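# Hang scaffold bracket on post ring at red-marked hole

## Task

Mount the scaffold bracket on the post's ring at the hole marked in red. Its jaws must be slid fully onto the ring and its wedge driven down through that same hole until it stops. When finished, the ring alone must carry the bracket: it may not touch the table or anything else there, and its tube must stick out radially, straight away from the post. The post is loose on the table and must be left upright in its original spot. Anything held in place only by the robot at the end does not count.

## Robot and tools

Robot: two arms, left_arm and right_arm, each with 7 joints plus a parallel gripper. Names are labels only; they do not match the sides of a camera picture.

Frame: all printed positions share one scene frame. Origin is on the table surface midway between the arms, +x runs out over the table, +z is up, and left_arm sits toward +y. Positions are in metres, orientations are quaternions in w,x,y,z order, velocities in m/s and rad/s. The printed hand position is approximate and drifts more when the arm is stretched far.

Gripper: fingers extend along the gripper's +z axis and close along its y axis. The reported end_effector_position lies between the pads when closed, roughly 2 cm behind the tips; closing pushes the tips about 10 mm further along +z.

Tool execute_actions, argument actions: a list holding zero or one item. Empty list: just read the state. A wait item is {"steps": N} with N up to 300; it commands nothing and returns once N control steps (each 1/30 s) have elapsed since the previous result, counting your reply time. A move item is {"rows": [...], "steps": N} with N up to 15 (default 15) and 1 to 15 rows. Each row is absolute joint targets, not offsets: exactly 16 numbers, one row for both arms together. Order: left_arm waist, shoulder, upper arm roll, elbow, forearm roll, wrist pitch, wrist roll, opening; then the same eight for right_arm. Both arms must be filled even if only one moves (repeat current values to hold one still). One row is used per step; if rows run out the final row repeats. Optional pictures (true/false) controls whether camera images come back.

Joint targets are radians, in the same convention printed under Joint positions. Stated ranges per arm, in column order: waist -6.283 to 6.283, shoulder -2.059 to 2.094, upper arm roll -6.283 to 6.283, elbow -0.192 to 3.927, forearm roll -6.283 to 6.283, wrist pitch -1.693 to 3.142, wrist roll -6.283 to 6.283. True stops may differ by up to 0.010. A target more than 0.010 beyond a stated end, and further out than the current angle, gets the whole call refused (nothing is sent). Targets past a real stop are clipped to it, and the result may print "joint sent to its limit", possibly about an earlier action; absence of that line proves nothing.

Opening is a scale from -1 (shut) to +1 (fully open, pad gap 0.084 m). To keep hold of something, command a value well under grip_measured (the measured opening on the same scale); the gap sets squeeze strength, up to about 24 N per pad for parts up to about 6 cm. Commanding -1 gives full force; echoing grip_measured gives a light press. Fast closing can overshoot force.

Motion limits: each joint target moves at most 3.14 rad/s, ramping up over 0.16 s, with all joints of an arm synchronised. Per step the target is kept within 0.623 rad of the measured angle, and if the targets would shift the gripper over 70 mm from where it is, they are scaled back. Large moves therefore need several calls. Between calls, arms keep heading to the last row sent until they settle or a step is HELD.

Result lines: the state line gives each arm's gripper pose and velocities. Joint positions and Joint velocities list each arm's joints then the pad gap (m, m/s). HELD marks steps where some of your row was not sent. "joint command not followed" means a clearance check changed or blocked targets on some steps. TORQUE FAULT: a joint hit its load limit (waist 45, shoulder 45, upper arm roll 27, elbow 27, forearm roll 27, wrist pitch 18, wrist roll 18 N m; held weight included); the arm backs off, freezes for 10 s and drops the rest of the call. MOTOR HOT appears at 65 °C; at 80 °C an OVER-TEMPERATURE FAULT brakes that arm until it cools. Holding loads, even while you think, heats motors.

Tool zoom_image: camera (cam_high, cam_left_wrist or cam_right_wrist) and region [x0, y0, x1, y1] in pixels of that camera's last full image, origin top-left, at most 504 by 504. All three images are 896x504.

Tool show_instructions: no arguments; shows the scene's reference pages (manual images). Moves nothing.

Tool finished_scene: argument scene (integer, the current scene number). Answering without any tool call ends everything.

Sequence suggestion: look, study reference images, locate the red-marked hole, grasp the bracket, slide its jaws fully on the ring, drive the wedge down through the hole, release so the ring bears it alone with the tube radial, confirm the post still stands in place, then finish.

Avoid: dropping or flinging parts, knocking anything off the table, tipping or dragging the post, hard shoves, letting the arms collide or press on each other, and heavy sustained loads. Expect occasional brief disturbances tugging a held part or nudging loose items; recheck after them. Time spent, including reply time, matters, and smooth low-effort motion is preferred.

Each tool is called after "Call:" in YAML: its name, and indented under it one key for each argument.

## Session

Call:
show_instructions:

Call:
execute_actions:
  actions: []

Reference images for this scene: manual page 1, manual page 2, manual page 3, manual page 4, manual page 5.

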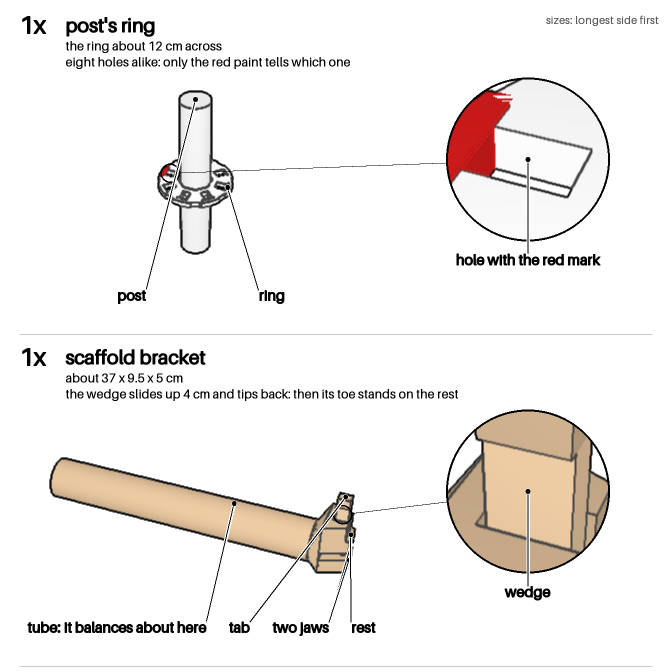

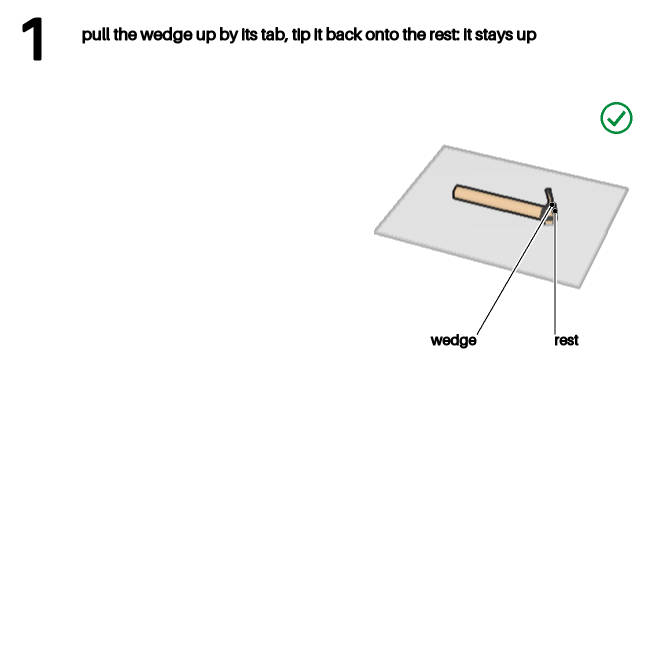

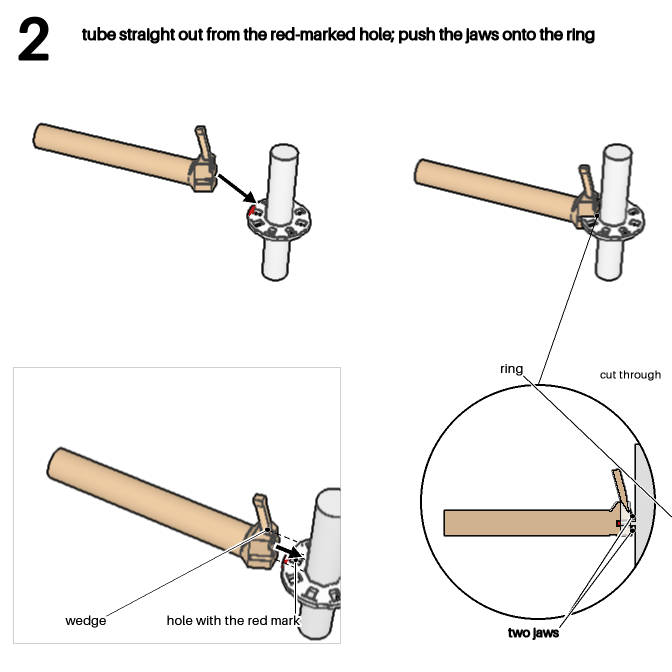

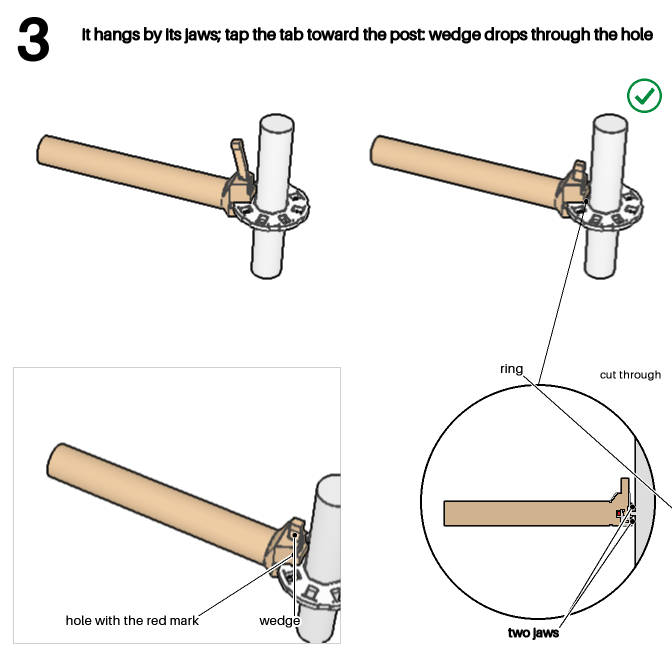

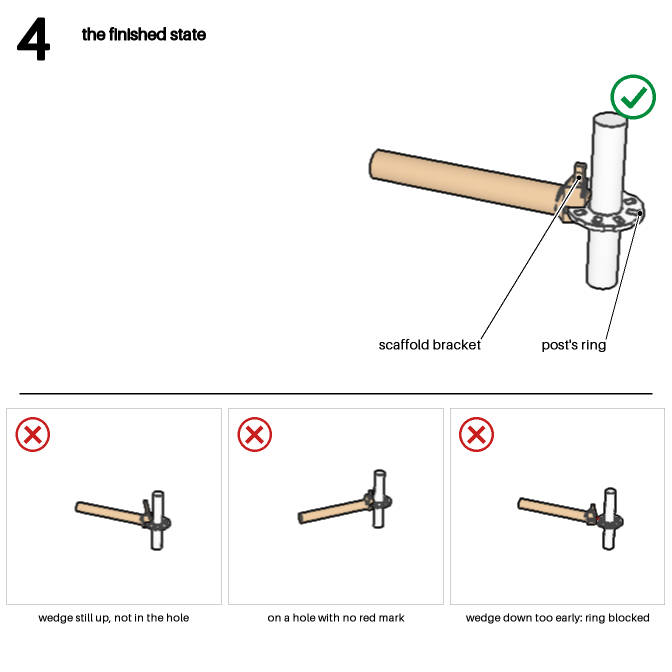

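Scene clock: 0.00 s of 7800.00 s.
left_arm: end_effector_position=(+0.2706, +0.8244, +0.3308) grip_measured=+1.00 end_effector_quat_wxyz=(-0.240, +0.386, -0.529, +0.717) end_effector_velocity=(+0.000, +0.000, -0.000) end_effector_angular_velocity=(-0.001, +0.001, +0.000) | right_arm: end_effector_position=(+0.2629, -0.5618, +0.3167) grip_measured=+1.00 end_effector_quat_wxyz=(+0.203, +0.547, +0.572, +0.577) end_effector_velocity=(-0.000, -0.000, -0.000) end_effector_angular_velocity=(+0.000, +0.000, -0.000)
Joint positions: left_arm=[-0.79  -1.558  1.511  1.322 -0.16   1.209  2.83   0.084] | right_arm=[-0.044 -1.658 -1.235  0.282 -0.285  0.769 -2.159  0.084]
Joint velocities: left_arm=[-0.001 -0.     0.     0.001  0.    -0.    -0.001 -0.   ] | right_arm=[ 0.  0. -0.  0. -0.  0.  0. -0.]
Motor temperatures (°C, as the motors report them): left_arm=[36 39 37 45 35 38 33] | right_arm=[35 38 38 45 35 33 34]

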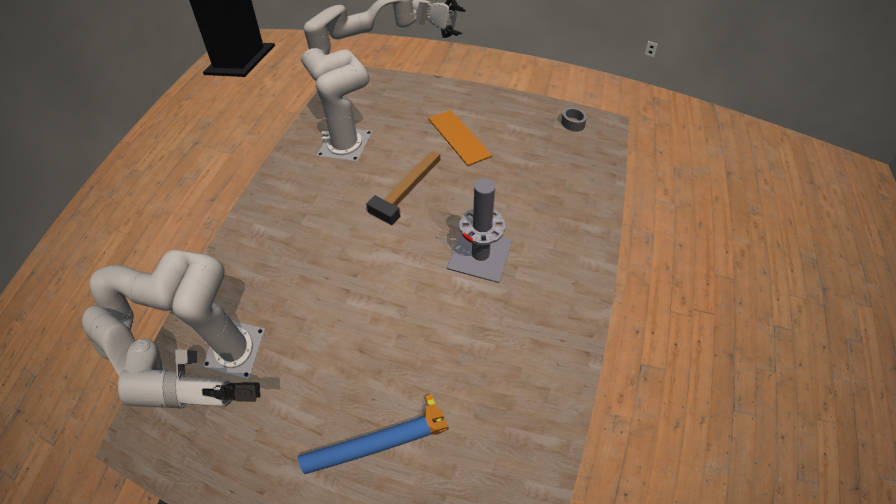

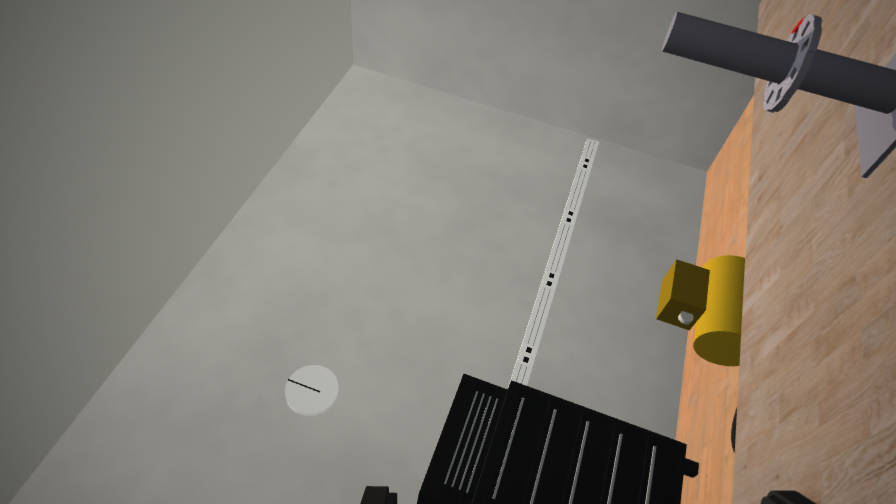

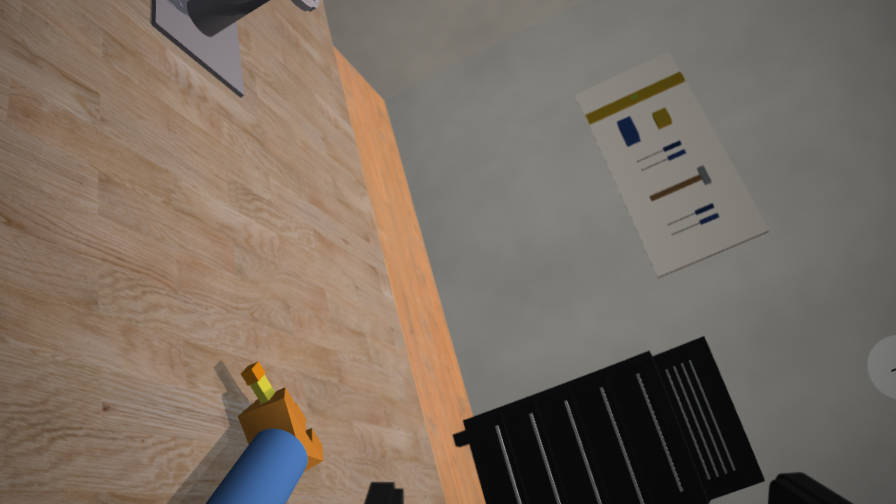

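Call:
zoom_image:
  camera: "cam_high"
  region: [280, 370, 480, 490]

Call:
zoom_image:
  camera: "cam_high"
  region: [420, 165, 550, 295]

Region (280, 370, 480, 490) of cam_high's 896x504 image, scaled by 2.520, with more detail than that image has; it fills the top 302 rows of this view, and the rest is white.

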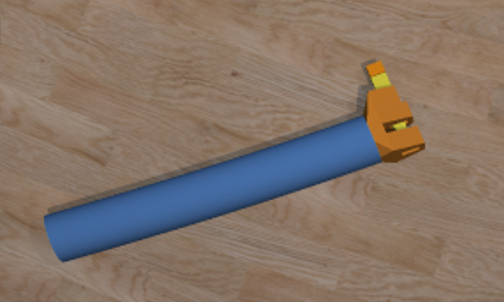

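Region (420, 165, 550, 295) of cam_high's 896x504 image, scaled by 3.877, with more detail than that image has.

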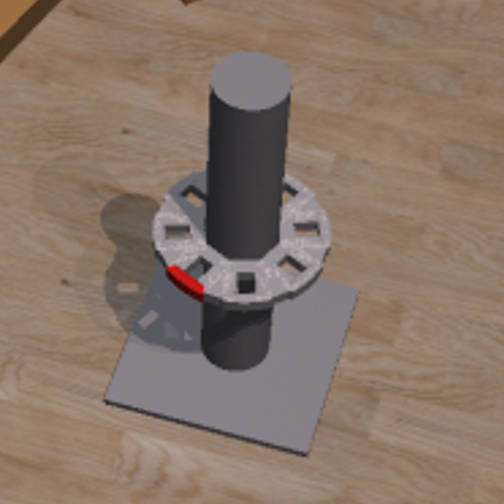

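Call:
execute_actions:
  actions:
    - {"rows": [[-0.788,-1.52,1.48,1.333,-0.157,1.215,2.77,1, -0.046,-1.62,-1.21,0.30,-0.28,0.778,-2.10,1],[-0.785,-1.46,1.435,1.35,-0.152,1.225,2.69,1, -0.049,-1.567,-1.173,0.336,-0.271,0.791,-2.01,1],[-0.782,-1.40,1.39,1.368,-0.147,1.234,2.60,1, -0.052,-1.513,-1.136,0.369,-0.262,0.805,-1.917,1],[-0.779,-1.345,1.345,1.385,-0.142,1.243,2.52,1, -0.055,-1.459,-1.099,0.401,-0.254,0.818,-1.826,1],[-0.776,-1.288,1.30,1.402,-0.138,1.253,2.434,1, -0.057,-1.404,-1.062,0.434,-0.245,0.831,-1.735,1],[-0.774,-1.23,1.254,1.419,-0.133,1.262,2.35,1, -0.060,-1.35,-1.025,0.467,-0.237,0.845,-1.644,1],[-0.771,-1.172,1.209,1.437,-0.128,1.272,2.264,1, -0.063,-1.296,-0.988,0.499,-0.228,0.858,-1.553,1],[-0.768,-1.114,1.163,1.454,-0.123,1.281,2.18,1, -0.066,-1.241,-0.951,0.532,-0.219,0.871,-1.462,1],[-0.765,-1.056,1.118,1.471,-0.118,1.29,2.094,1, -0.069,-1.187,-0.914,0.564,-0.211,0.885,-1.371,1],[-0.762,-0.998,1.073,1.488,-0.114,1.30,2.01,1, -0.072,-1.133,-0.877,0.597,-0.202,0.898,-1.281,1],[-0.759,-0.94,1.027,1.505,-0.109,1.309,1.924,1, -0.075,-1.078,-0.84,0.629,-0.194,0.911,-1.19,1],[-0.756,-0.882,0.982,1.523,-0.104,1.319,1.84,1, -0.078,-1.024,-0.803,0.662,-0.185,0.925,-1.099,1],[-0.754,-0.824,0.937,1.54,-0.099,1.328,1.755,1, -0.080,-0.97,-0.766,0.694,-0.177,0.938,-1.008,1],[-0.751,-0.766,0.891,1.557,-0.094,1.337,1.67,1, -0.083,-0.915,-0.729,0.727,-0.168,0.951,-0.917,1],[-0.748,-0.708,0.846,1.574,-0.09,1.347,1.585,1, -0.086,-0.861,-0.692,0.76,-0.16,0.965,-0.826,1]], "steps": 15}
  pictures: false

Call:
execute_actions:
  actions:
    - {"rows": [[-0.745,-0.65,0.801,1.591,-0.085,1.356,1.50,1, -0.089,-0.807,-0.655,0.792,-0.151,0.978,-0.735,1],[-0.742,-0.593,0.756,1.609,-0.08,1.366,1.415,1, -0.092,-0.752,-0.618,0.825,-0.143,0.991,-0.645,1],[-0.739,-0.535,0.71,1.626,-0.075,1.375,1.33,1, -0.095,-0.698,-0.58,0.857,-0.134,1.005,-0.554,1],[-0.736,-0.477,0.665,1.643,-0.07,1.384,1.245,1, -0.098,-0.644,-0.543,0.89,-0.125,1.018,-0.463,1],[-0.733,-0.419,0.62,1.66,-0.066,1.394,1.16,1, -0.101,-0.589,-0.506,0.922,-0.117,1.031,-0.372,1],[-0.73,-0.361,0.574,1.677,-0.061,1.403,1.075,1, -0.104,-0.535,-0.469,0.955,-0.108,1.045,-0.281,1],[-0.728,-0.303,0.529,1.694,-0.056,1.413,0.99,1, -0.106,-0.48,-0.432,0.988,-0.10,1.058,-0.19,1],[-0.725,-0.245,0.484,1.712,-0.051,1.422,0.906,1, -0.109,-0.426,-0.395,1.02,-0.091,1.072,-0.099,1],[-0.722,-0.187,0.438,1.729,-0.046,1.431,0.82,1, -0.112,-0.372,-0.358,1.053,-0.083,1.085,-0.008,1],[-0.719,-0.129,0.393,1.746,-0.042,1.441,0.736,1, -0.115,-0.317,-0.321,1.085,-0.074,1.098,0.082,1],[-0.716,-0.071,0.348,1.763,-0.037,1.45,0.65,1, -0.118,-0.263,-0.284,1.118,-0.066,1.112,0.173,1],[-0.713,-0.013,0.302,1.78,-0.032,1.46,0.566,1, -0.121,-0.209,-0.247,1.15,-0.057,1.125,0.264,1],[-0.71,0.045,0.257,1.798,-0.027,1.469,0.48,1, -0.124,-0.154,-0.21,1.183,-0.048,1.138,0.355,1],[-0.707,0.103,0.212,1.815,-0.022,1.478,0.396,1, -0.127,-0.10,-0.173,1.216,-0.04,1.152,0.446,1],[-0.705,0.16,0.166,1.832,-0.018,1.488,0.31,1, -0.129,-0.046,-0.136,1.248,-0.031,1.165,0.537,1]], "steps": 15}
  pictures: false

Call:
execute_actions:
  actions:
    - {"rows": [[-0.702,0.218,0.121,1.849,-0.013,1.497,0.226,1, -0.132,0.009,-0.099,1.281,-0.023,1.178,0.628,1],[-0.699,0.276,0.076,1.866,-0.008,1.507,0.14,1, -0.135,0.063,-0.062,1.313,-0.014,1.192,0.719,1],[-0.696,0.334,0.03,1.884,-0.003,1.516,0.057,1, -0.138,0.117,-0.025,1.346,-0.006,1.205,0.809,1],[-0.694,0.3729,0,1.895,0,1.5222,0,1, -0.14,0.1536,0,1.3675,0,1.2139,0.87,1]], "steps": 15}
  pictures: false

Call:
execute_actions:
  actions:
    - {"steps": 45}

Scene clock: 120.50 s of 7800.00 s.
left_arm: end_effector_position=(+0.2712, +0.7924, +0.4760) grip_measured=+1.00 end_effector_quat_wxyz=(+0.162, -0.506, +0.576, -0.622) end_effector_velocity=(+0.062, -0.191, +0.342) end_effector_angular_velocity=(+0.282, +0.764, +0.103) | right_arm: end_effector_position=(+0.2583, -0.6497, +0.3369) grip_measured=+1.00 end_effector_quat_wxyz=(+0.049, +0.857, +0.316, +0.403) end_effector_velocity=(+0.099, -0.099, +0.162) end_effector_angular_velocity=(+0.912, +1.542, -1.849)
Joint positions: left_arm=[-0.773 -1.223  1.248  1.422 -0.132  1.263  2.353  0.084] | right_arm=[-0.072 -1.14  -0.882  0.593 -0.204  0.896 -1.294  0.084]
Joint velocities: left_arm=[ 0.04   0.849 -0.665  0.253  0.07   0.136 -1.002 -0.   ] | right_arm=[-0.079  1.575  1.073  0.939  0.247  0.385  2.631 -0.   ]
Motor temperatures (°C, as the motors report them): left_arm=[36 39 44 44 35 38 33] | right_arm=[35 37 40 45 35 33 34]
Steps of this call (steps 1 to 90: nothing new was sent; then 117.00 s passed at rest; steps 91 to 105: all 15 steps of this action). Readings (joint positions):
91: left_arm=[-0.790 -1.558 1.511 1.322 -0.160 1.209 2.830] | right_arm=[-0.044 -1.658 -1.234 0.282 -0.285 0.769 -2.159]
92: left_arm=[-0.790 -1.556 1.510 1.323 -0.159 1.210 2.825] | right_arm=[-0.044 -1.656 -1.233 0.283 -0.285 0.770 -2.154]
94: left_arm=[-0.789 -1.531 1.495 1.330 -0.157 1.214 2.782] | right_arm=[-0.045 -1.630 -1.216 0.296 -0.281 0.777 -2.110]
98: left_arm=[-0.782 -1.418 1.399 1.365 -0.149 1.231 2.624] | right_arm=[-0.053 -1.488 -1.120 0.383 -0.259 0.811 -1.875]
105: the state above

Scene clock: 121.00 s of 7800.00 s.
left_arm: end_effector_position=(+0.3172, +0.6492, +0.6125) grip_measured=+1.00 end_effector_quat_wxyz=(+0.142, -0.576, +0.643, -0.485) end_effector_velocity=(+0.101, -0.353, +0.198) end_effector_angular_velocity=(+0.411, +0.427, +0.043) | right_arm: end_effector_position=(+0.3785, -0.5932, +0.3697) grip_measured=+1.00 end_effector_quat_wxyz=(+0.004, +0.979, -0.082, +0.185) end_effector_velocity=(+0.272, +0.236, -0.077) end_effector_angular_velocity=(+0.228, +0.617, -0.960)
Joint positions: left_arm=[-0.751 -0.846  0.908  1.555 -0.095  1.336  1.969  0.084] | right_arm=[-0.107 -0.46  -0.418  0.999 -0.097  1.063 -0.178  0.084]
Joint velocities: left_arm=[ 0.051  0.688 -0.689  0.313  0.087  0.17  -0.685 -0.   ] | right_arm=[-0.059  1.098  0.746  0.655  0.176  0.269  1.555 -0.   ]
Motor temperatures (°C, as the motors report them): left_arm=[36 39 44 44 35 38 33] | right_arm=[35 37 40 45 35 33 34]
Steps of this call (steps 1 to 15: all 15 steps of this action). Readings (joint positions):
1: left_arm=[-0.771 -1.195 1.225 1.431 -0.130 1.267 2.321] | right_arm=[-0.075 -1.087 -0.846 0.625 -0.195 0.909 -1.206]
2: left_arm=[-0.770 -1.166 1.203 1.439 -0.128 1.272 2.290] | right_arm=[-0.078 -1.034 -0.810 0.657 -0.187 0.922 -1.117]
4: left_arm=[-0.767 -1.111 1.159 1.455 -0.123 1.281 2.233] | right_arm=[-0.083 -0.928 -0.738 0.720 -0.170 0.948 -0.940]
8: left_arm=[-0.762 -1.008 1.069 1.489 -0.114 1.300 2.131] | right_arm=[-0.092 -0.736 -0.606 0.834 -0.140 0.995 -0.620]
15: the state above

Scene clock: 121.50 s of 7800.00 s.
left_arm: end_effector_position=(+0.3705, +0.4510, +0.6558) grip_measured=+1.00 end_effector_quat_wxyz=(+0.126, -0.612, +0.692, -0.362) end_effector_velocity=(+0.106, -0.417, -0.038) end_effector_angular_velocity=(+0.284, +0.445, -0.010) | right_arm: end_effector_position=(+0.4811, -0.4608, +0.2894) grip_measured=+1.00 end_effector_quat_wxyz=(-0.000, +0.947, -0.318, +0.048) end_effector_velocity=(+0.132, +0.278, -0.212) end_effector_angular_velocity=(+0.251, +0.469, -1.255)
Joint positions: left_arm=[-0.727 -0.512  0.573  1.699 -0.055  1.415  1.635  0.084] | right_arm=[-0.132  0.009 -0.099  1.28  -0.023  1.178  0.566  0.084]
Joint velocities: left_arm=[ 0.036  0.643 -0.632  0.215  0.06   0.117 -0.642 -0.   ] | right_arm=[-0.046  0.829  0.564  0.5    0.13   0.202  1.738  0.   ]
Motor temperatures (°C, as the motors report them): left_arm=[36 39 44 44 35 38 33] | right_arm=[35 38 40 45 35 33 34]
Steps of this call (steps 1 to 15: all 15 steps of this action). Readings (joint positions):
1: left_arm=[-0.749 -0.823 0.885 1.566 -0.092 1.342 1.946] | right_arm=[-0.109 -0.424 -0.393 1.021 -0.091 1.072 -0.127]
2: left_arm=[-0.747 -0.800 0.862 1.576 -0.089 1.348 1.923] | right_arm=[-0.111 -0.388 -0.369 1.042 -0.085 1.081 -0.079]
4: left_arm=[-0.744 -0.755 0.816 1.599 -0.083 1.360 1.878] | right_arm=[-0.114 -0.318 -0.322 1.084 -0.074 1.098 0.010]
8: left_arm=[-0.737 -0.664 0.725 1.642 -0.071 1.383 1.787] | right_arm=[-0.121 -0.189 -0.233 1.161 -0.054 1.130 0.182]
15: the state above

Scene clock: 123.00 s of 7800.00 s.
left_arm: end_effector_position=(+0.4357, +0.0781, +0.3328) grip_measured=+1.00 end_effector_quat_wxyz=(+0.000, +0.949, -0.314, +0.003) end_effector_velocity=(+0.003, -0.004, +0.006) end_effector_angular_velocity=(-0.012, -0.012, +0.115) | right_arm: end_effector_position=(+0.5000, -0.4102, +0.2500) grip_measured=+1.00 end_effector_quat_wxyz=(-0.000, +0.907, -0.420, +0.000) end_effector_velocity=(+0.000, -0.000, +0.000) end_effector_angular_velocity=(+0.000, -0.001, +0.000)
Joint positions: left_arm=[-0.694  0.369  0.002  1.896 -0.     1.522  0.011  0.084] | right_arm=[-0.14   0.154 -0.     1.368 -0.     1.214  0.87   0.084]
Joint velocities: left_arm=[ 0.007  0.007 -0.011  0.024  0.002  0.001 -0.119  0.   ] | right_arm=[ 0.    -0.001 -0.     0.     0.    -0.    -0.    -0.   ]
Motor temperatures (°C, as the motors report them): left_arm=[36 39 43 45 35 38 33] | right_arm=[35 38 40 46 35 33 34]
Steps of this call (steps 1 to 45: the robot went on to your last target). Readings (joint positions):
1: left_arm=[-0.726 -0.490 0.552 1.706 -0.053 1.419 1.613] | right_arm=[-0.134 0.036 -0.080 1.297 -0.018 1.185 0.624]
2: left_arm=[-0.725 -0.468 0.532 1.713 -0.051 1.423 1.591] | right_arm=[-0.135 0.064 -0.062 1.313 -0.014 1.192 0.681]
4: left_arm=[-0.722 -0.423 0.493 1.727 -0.047 1.430 1.546] | right_arm=[-0.137 0.111 -0.029 1.340 -0.007 1.203 0.776]
8: left_arm=[-0.718 -0.331 0.420 1.752 -0.040 1.444 1.453] | right_arm=[-0.139 0.146 -0.005 1.360 -0.001 1.212 0.850]
45: the state above

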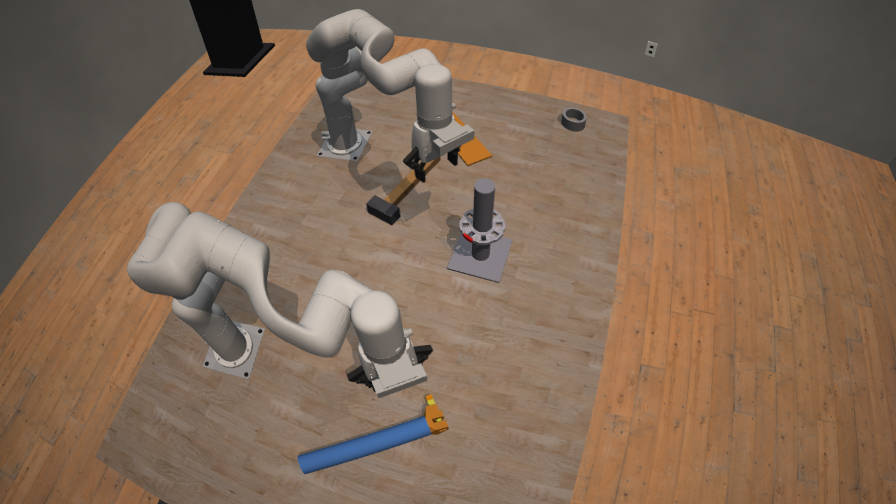

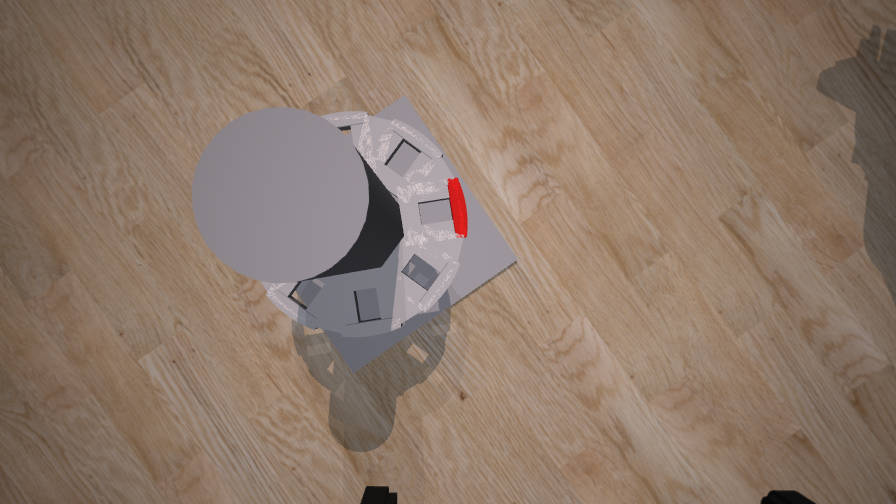

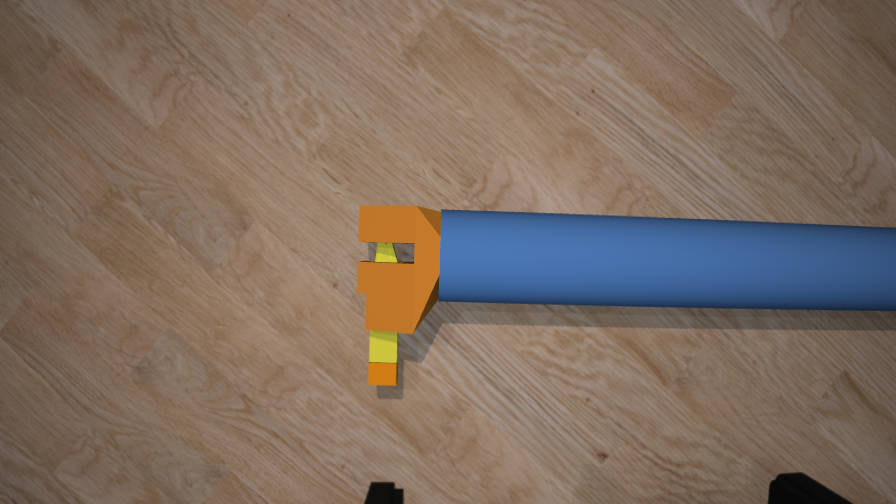

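Call:
execute_actions:
  actions: []

Scene clock: 156.60 s of 7800.00 s.
left_arm: end_effector_position=(+0.4349, +0.0770, +0.3300) grip_measured=+1.00 end_effector_quat_wxyz=(-0.000, +0.951, -0.310, -0.000) end_effector_velocity=(-0.000, -0.000, +0.000) end_effector_angular_velocity=(-0.000, +0.000, -0.001) | right_arm: end_effector_position=(+0.5000, -0.4102, +0.2500) grip_measured=+1.00 end_effector_quat_wxyz=(-0.000, +0.907, -0.420, -0.000) end_effector_velocity=(-0.000, -0.000, -0.001) end_effector_angular_velocity=(+0.000, +0.001, -0.001)
Joint positions: left_arm=[-0.694  0.373 -0.     1.895  0.     1.522  0.     0.084] | right_arm=[-0.14   0.154  0.     1.368  0.     1.214  0.87   0.084]
Joint velocities: left_arm=[ 0. -0. -0.  0. -0. -0.  0. -0.] | right_arm=[-0.001  0.001  0.    -0.    -0.    -0.     0.     0.   ]
Motor temperatures (°C, as the motors report them): left_arm=[36 40 39 48 35 38 33] | right_arm=[35 38 38 49 35 33 34]
Steps of this call (steps 1 to 30: the robot went on to your last target; steps 31 to 90: nothing new was sent; then 30.60 s passed at rest). Readings (joint positions):
1: left_arm=[-0.694 0.369 0.002 1.896 0.000 1.522 0.008] | right_arm=[-0.140 0.154 -0.000 1.368 -0.000 1.214 0.870]
2: left_arm=[-0.694 0.370 0.002 1.896 0.000 1.522 0.005] | right_arm=[-0.140 0.154 -0.000 1.368 0.000 1.214 0.870]
4: left_arm=[-0.694 0.371 0.001 1.896 0.000 1.522 0.003] | right_arm=[-0.140 0.154 -0.000 1.368 -0.000 1.214 0.870]
8: left_arm=[-0.694 0.372 0.000 1.895 0.000 1.522 0.001] | right_arm=[-0.140 0.154 -0.000 1.368 -0.000 1.214 0.870]
90: the state above
All arms were judged still, so your last target was given up. Only a new action makes them travel on or press farther. Fingers that are still opening or closing keep moving.

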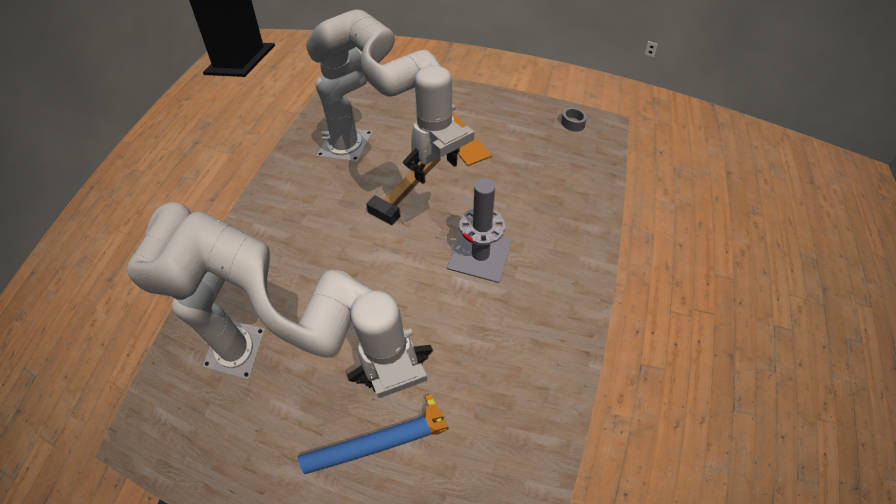

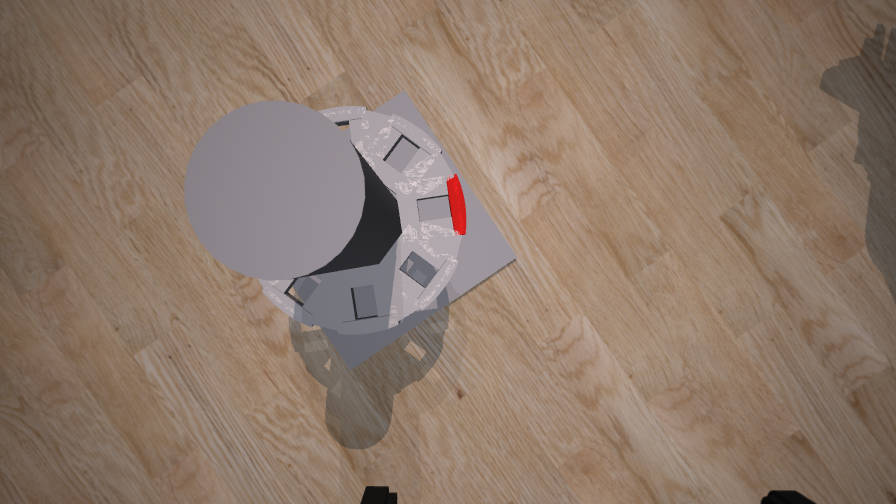

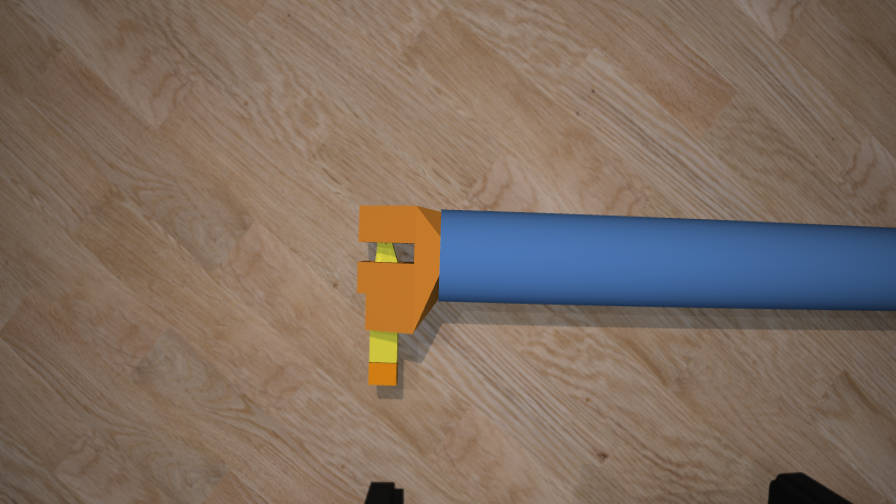

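Call:
show_instructions:

Call:
zoom_image:
  camera: "cam_right_wrist"
  region: [300, 180, 540, 420]

Reference images for this scene: manual page 1, manual page 2, manual page 3, manual page 4, manual page 5.

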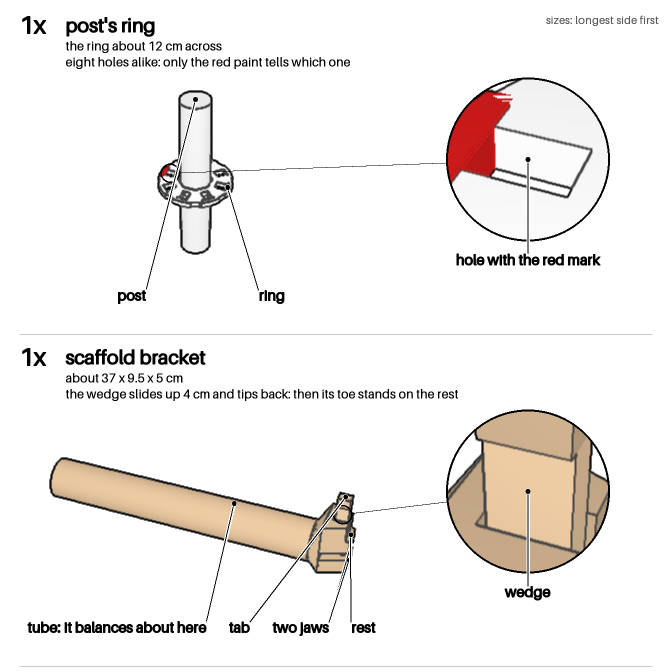

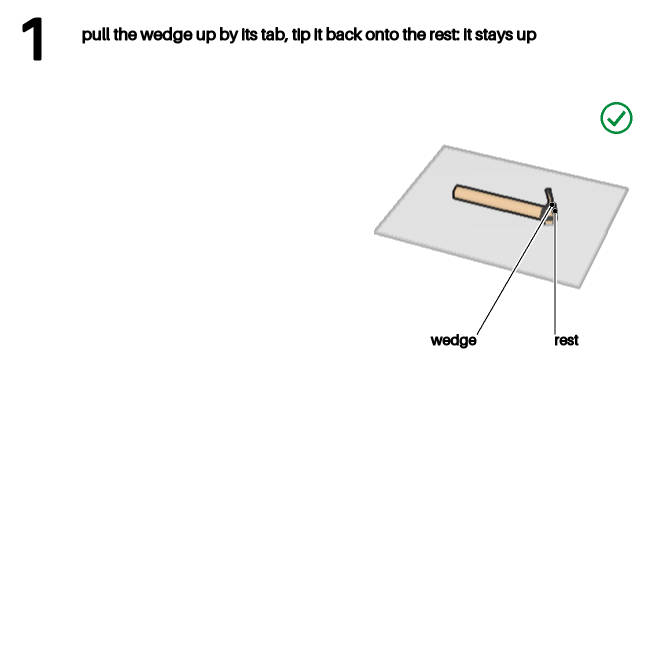

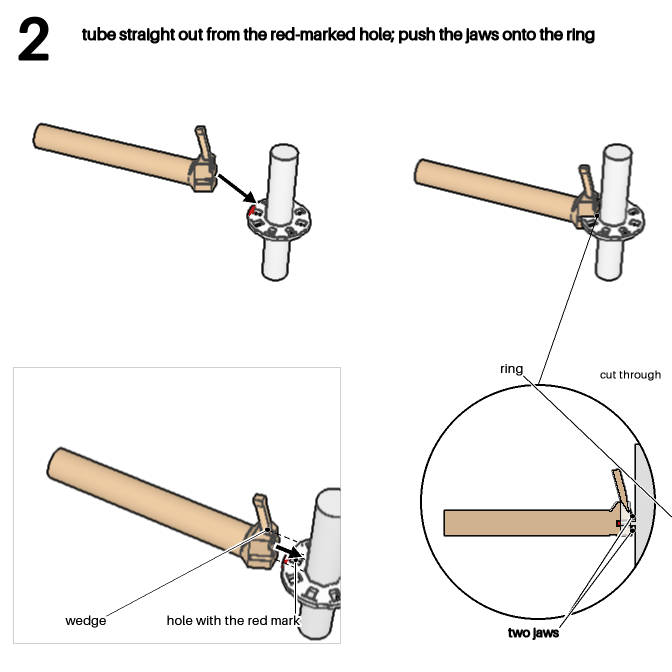

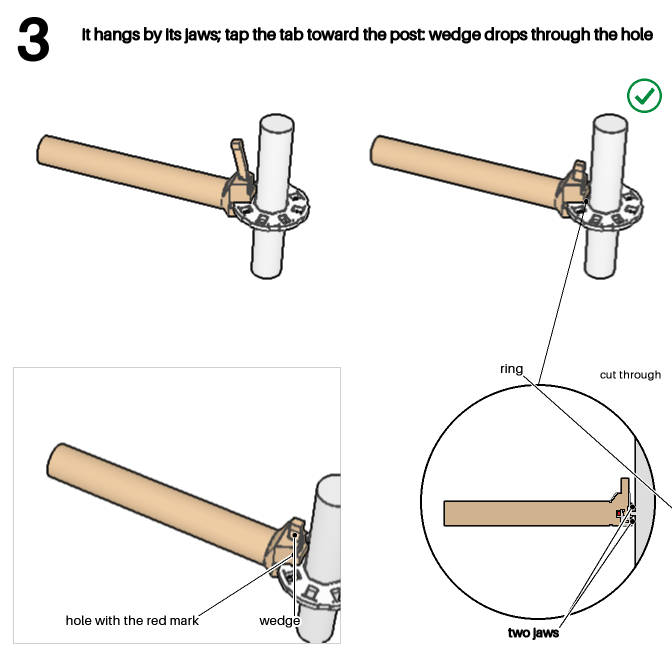

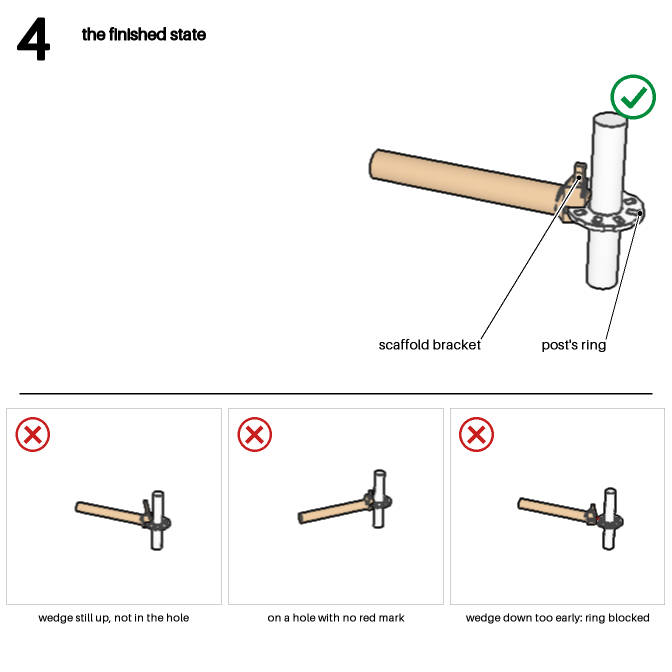

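Region (300, 180, 540, 420) of cam_right_wrist's 896x504 image, scaled by 2.100, with more detail than that image has.

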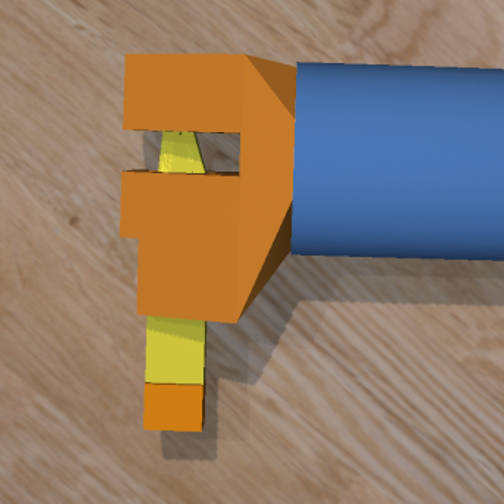

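Call:
zoom_image:
  camera: "cam_left_wrist"
  region: [250, 90, 530, 370]

Region (250, 90, 530, 370) of cam_left_wrist's 896x504 image, scaled by 1.800, with more detail than that image has.

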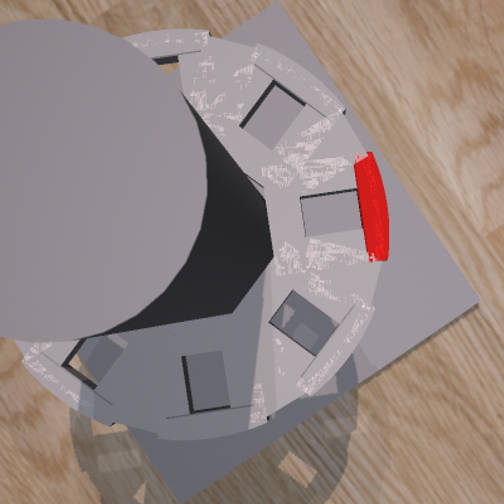

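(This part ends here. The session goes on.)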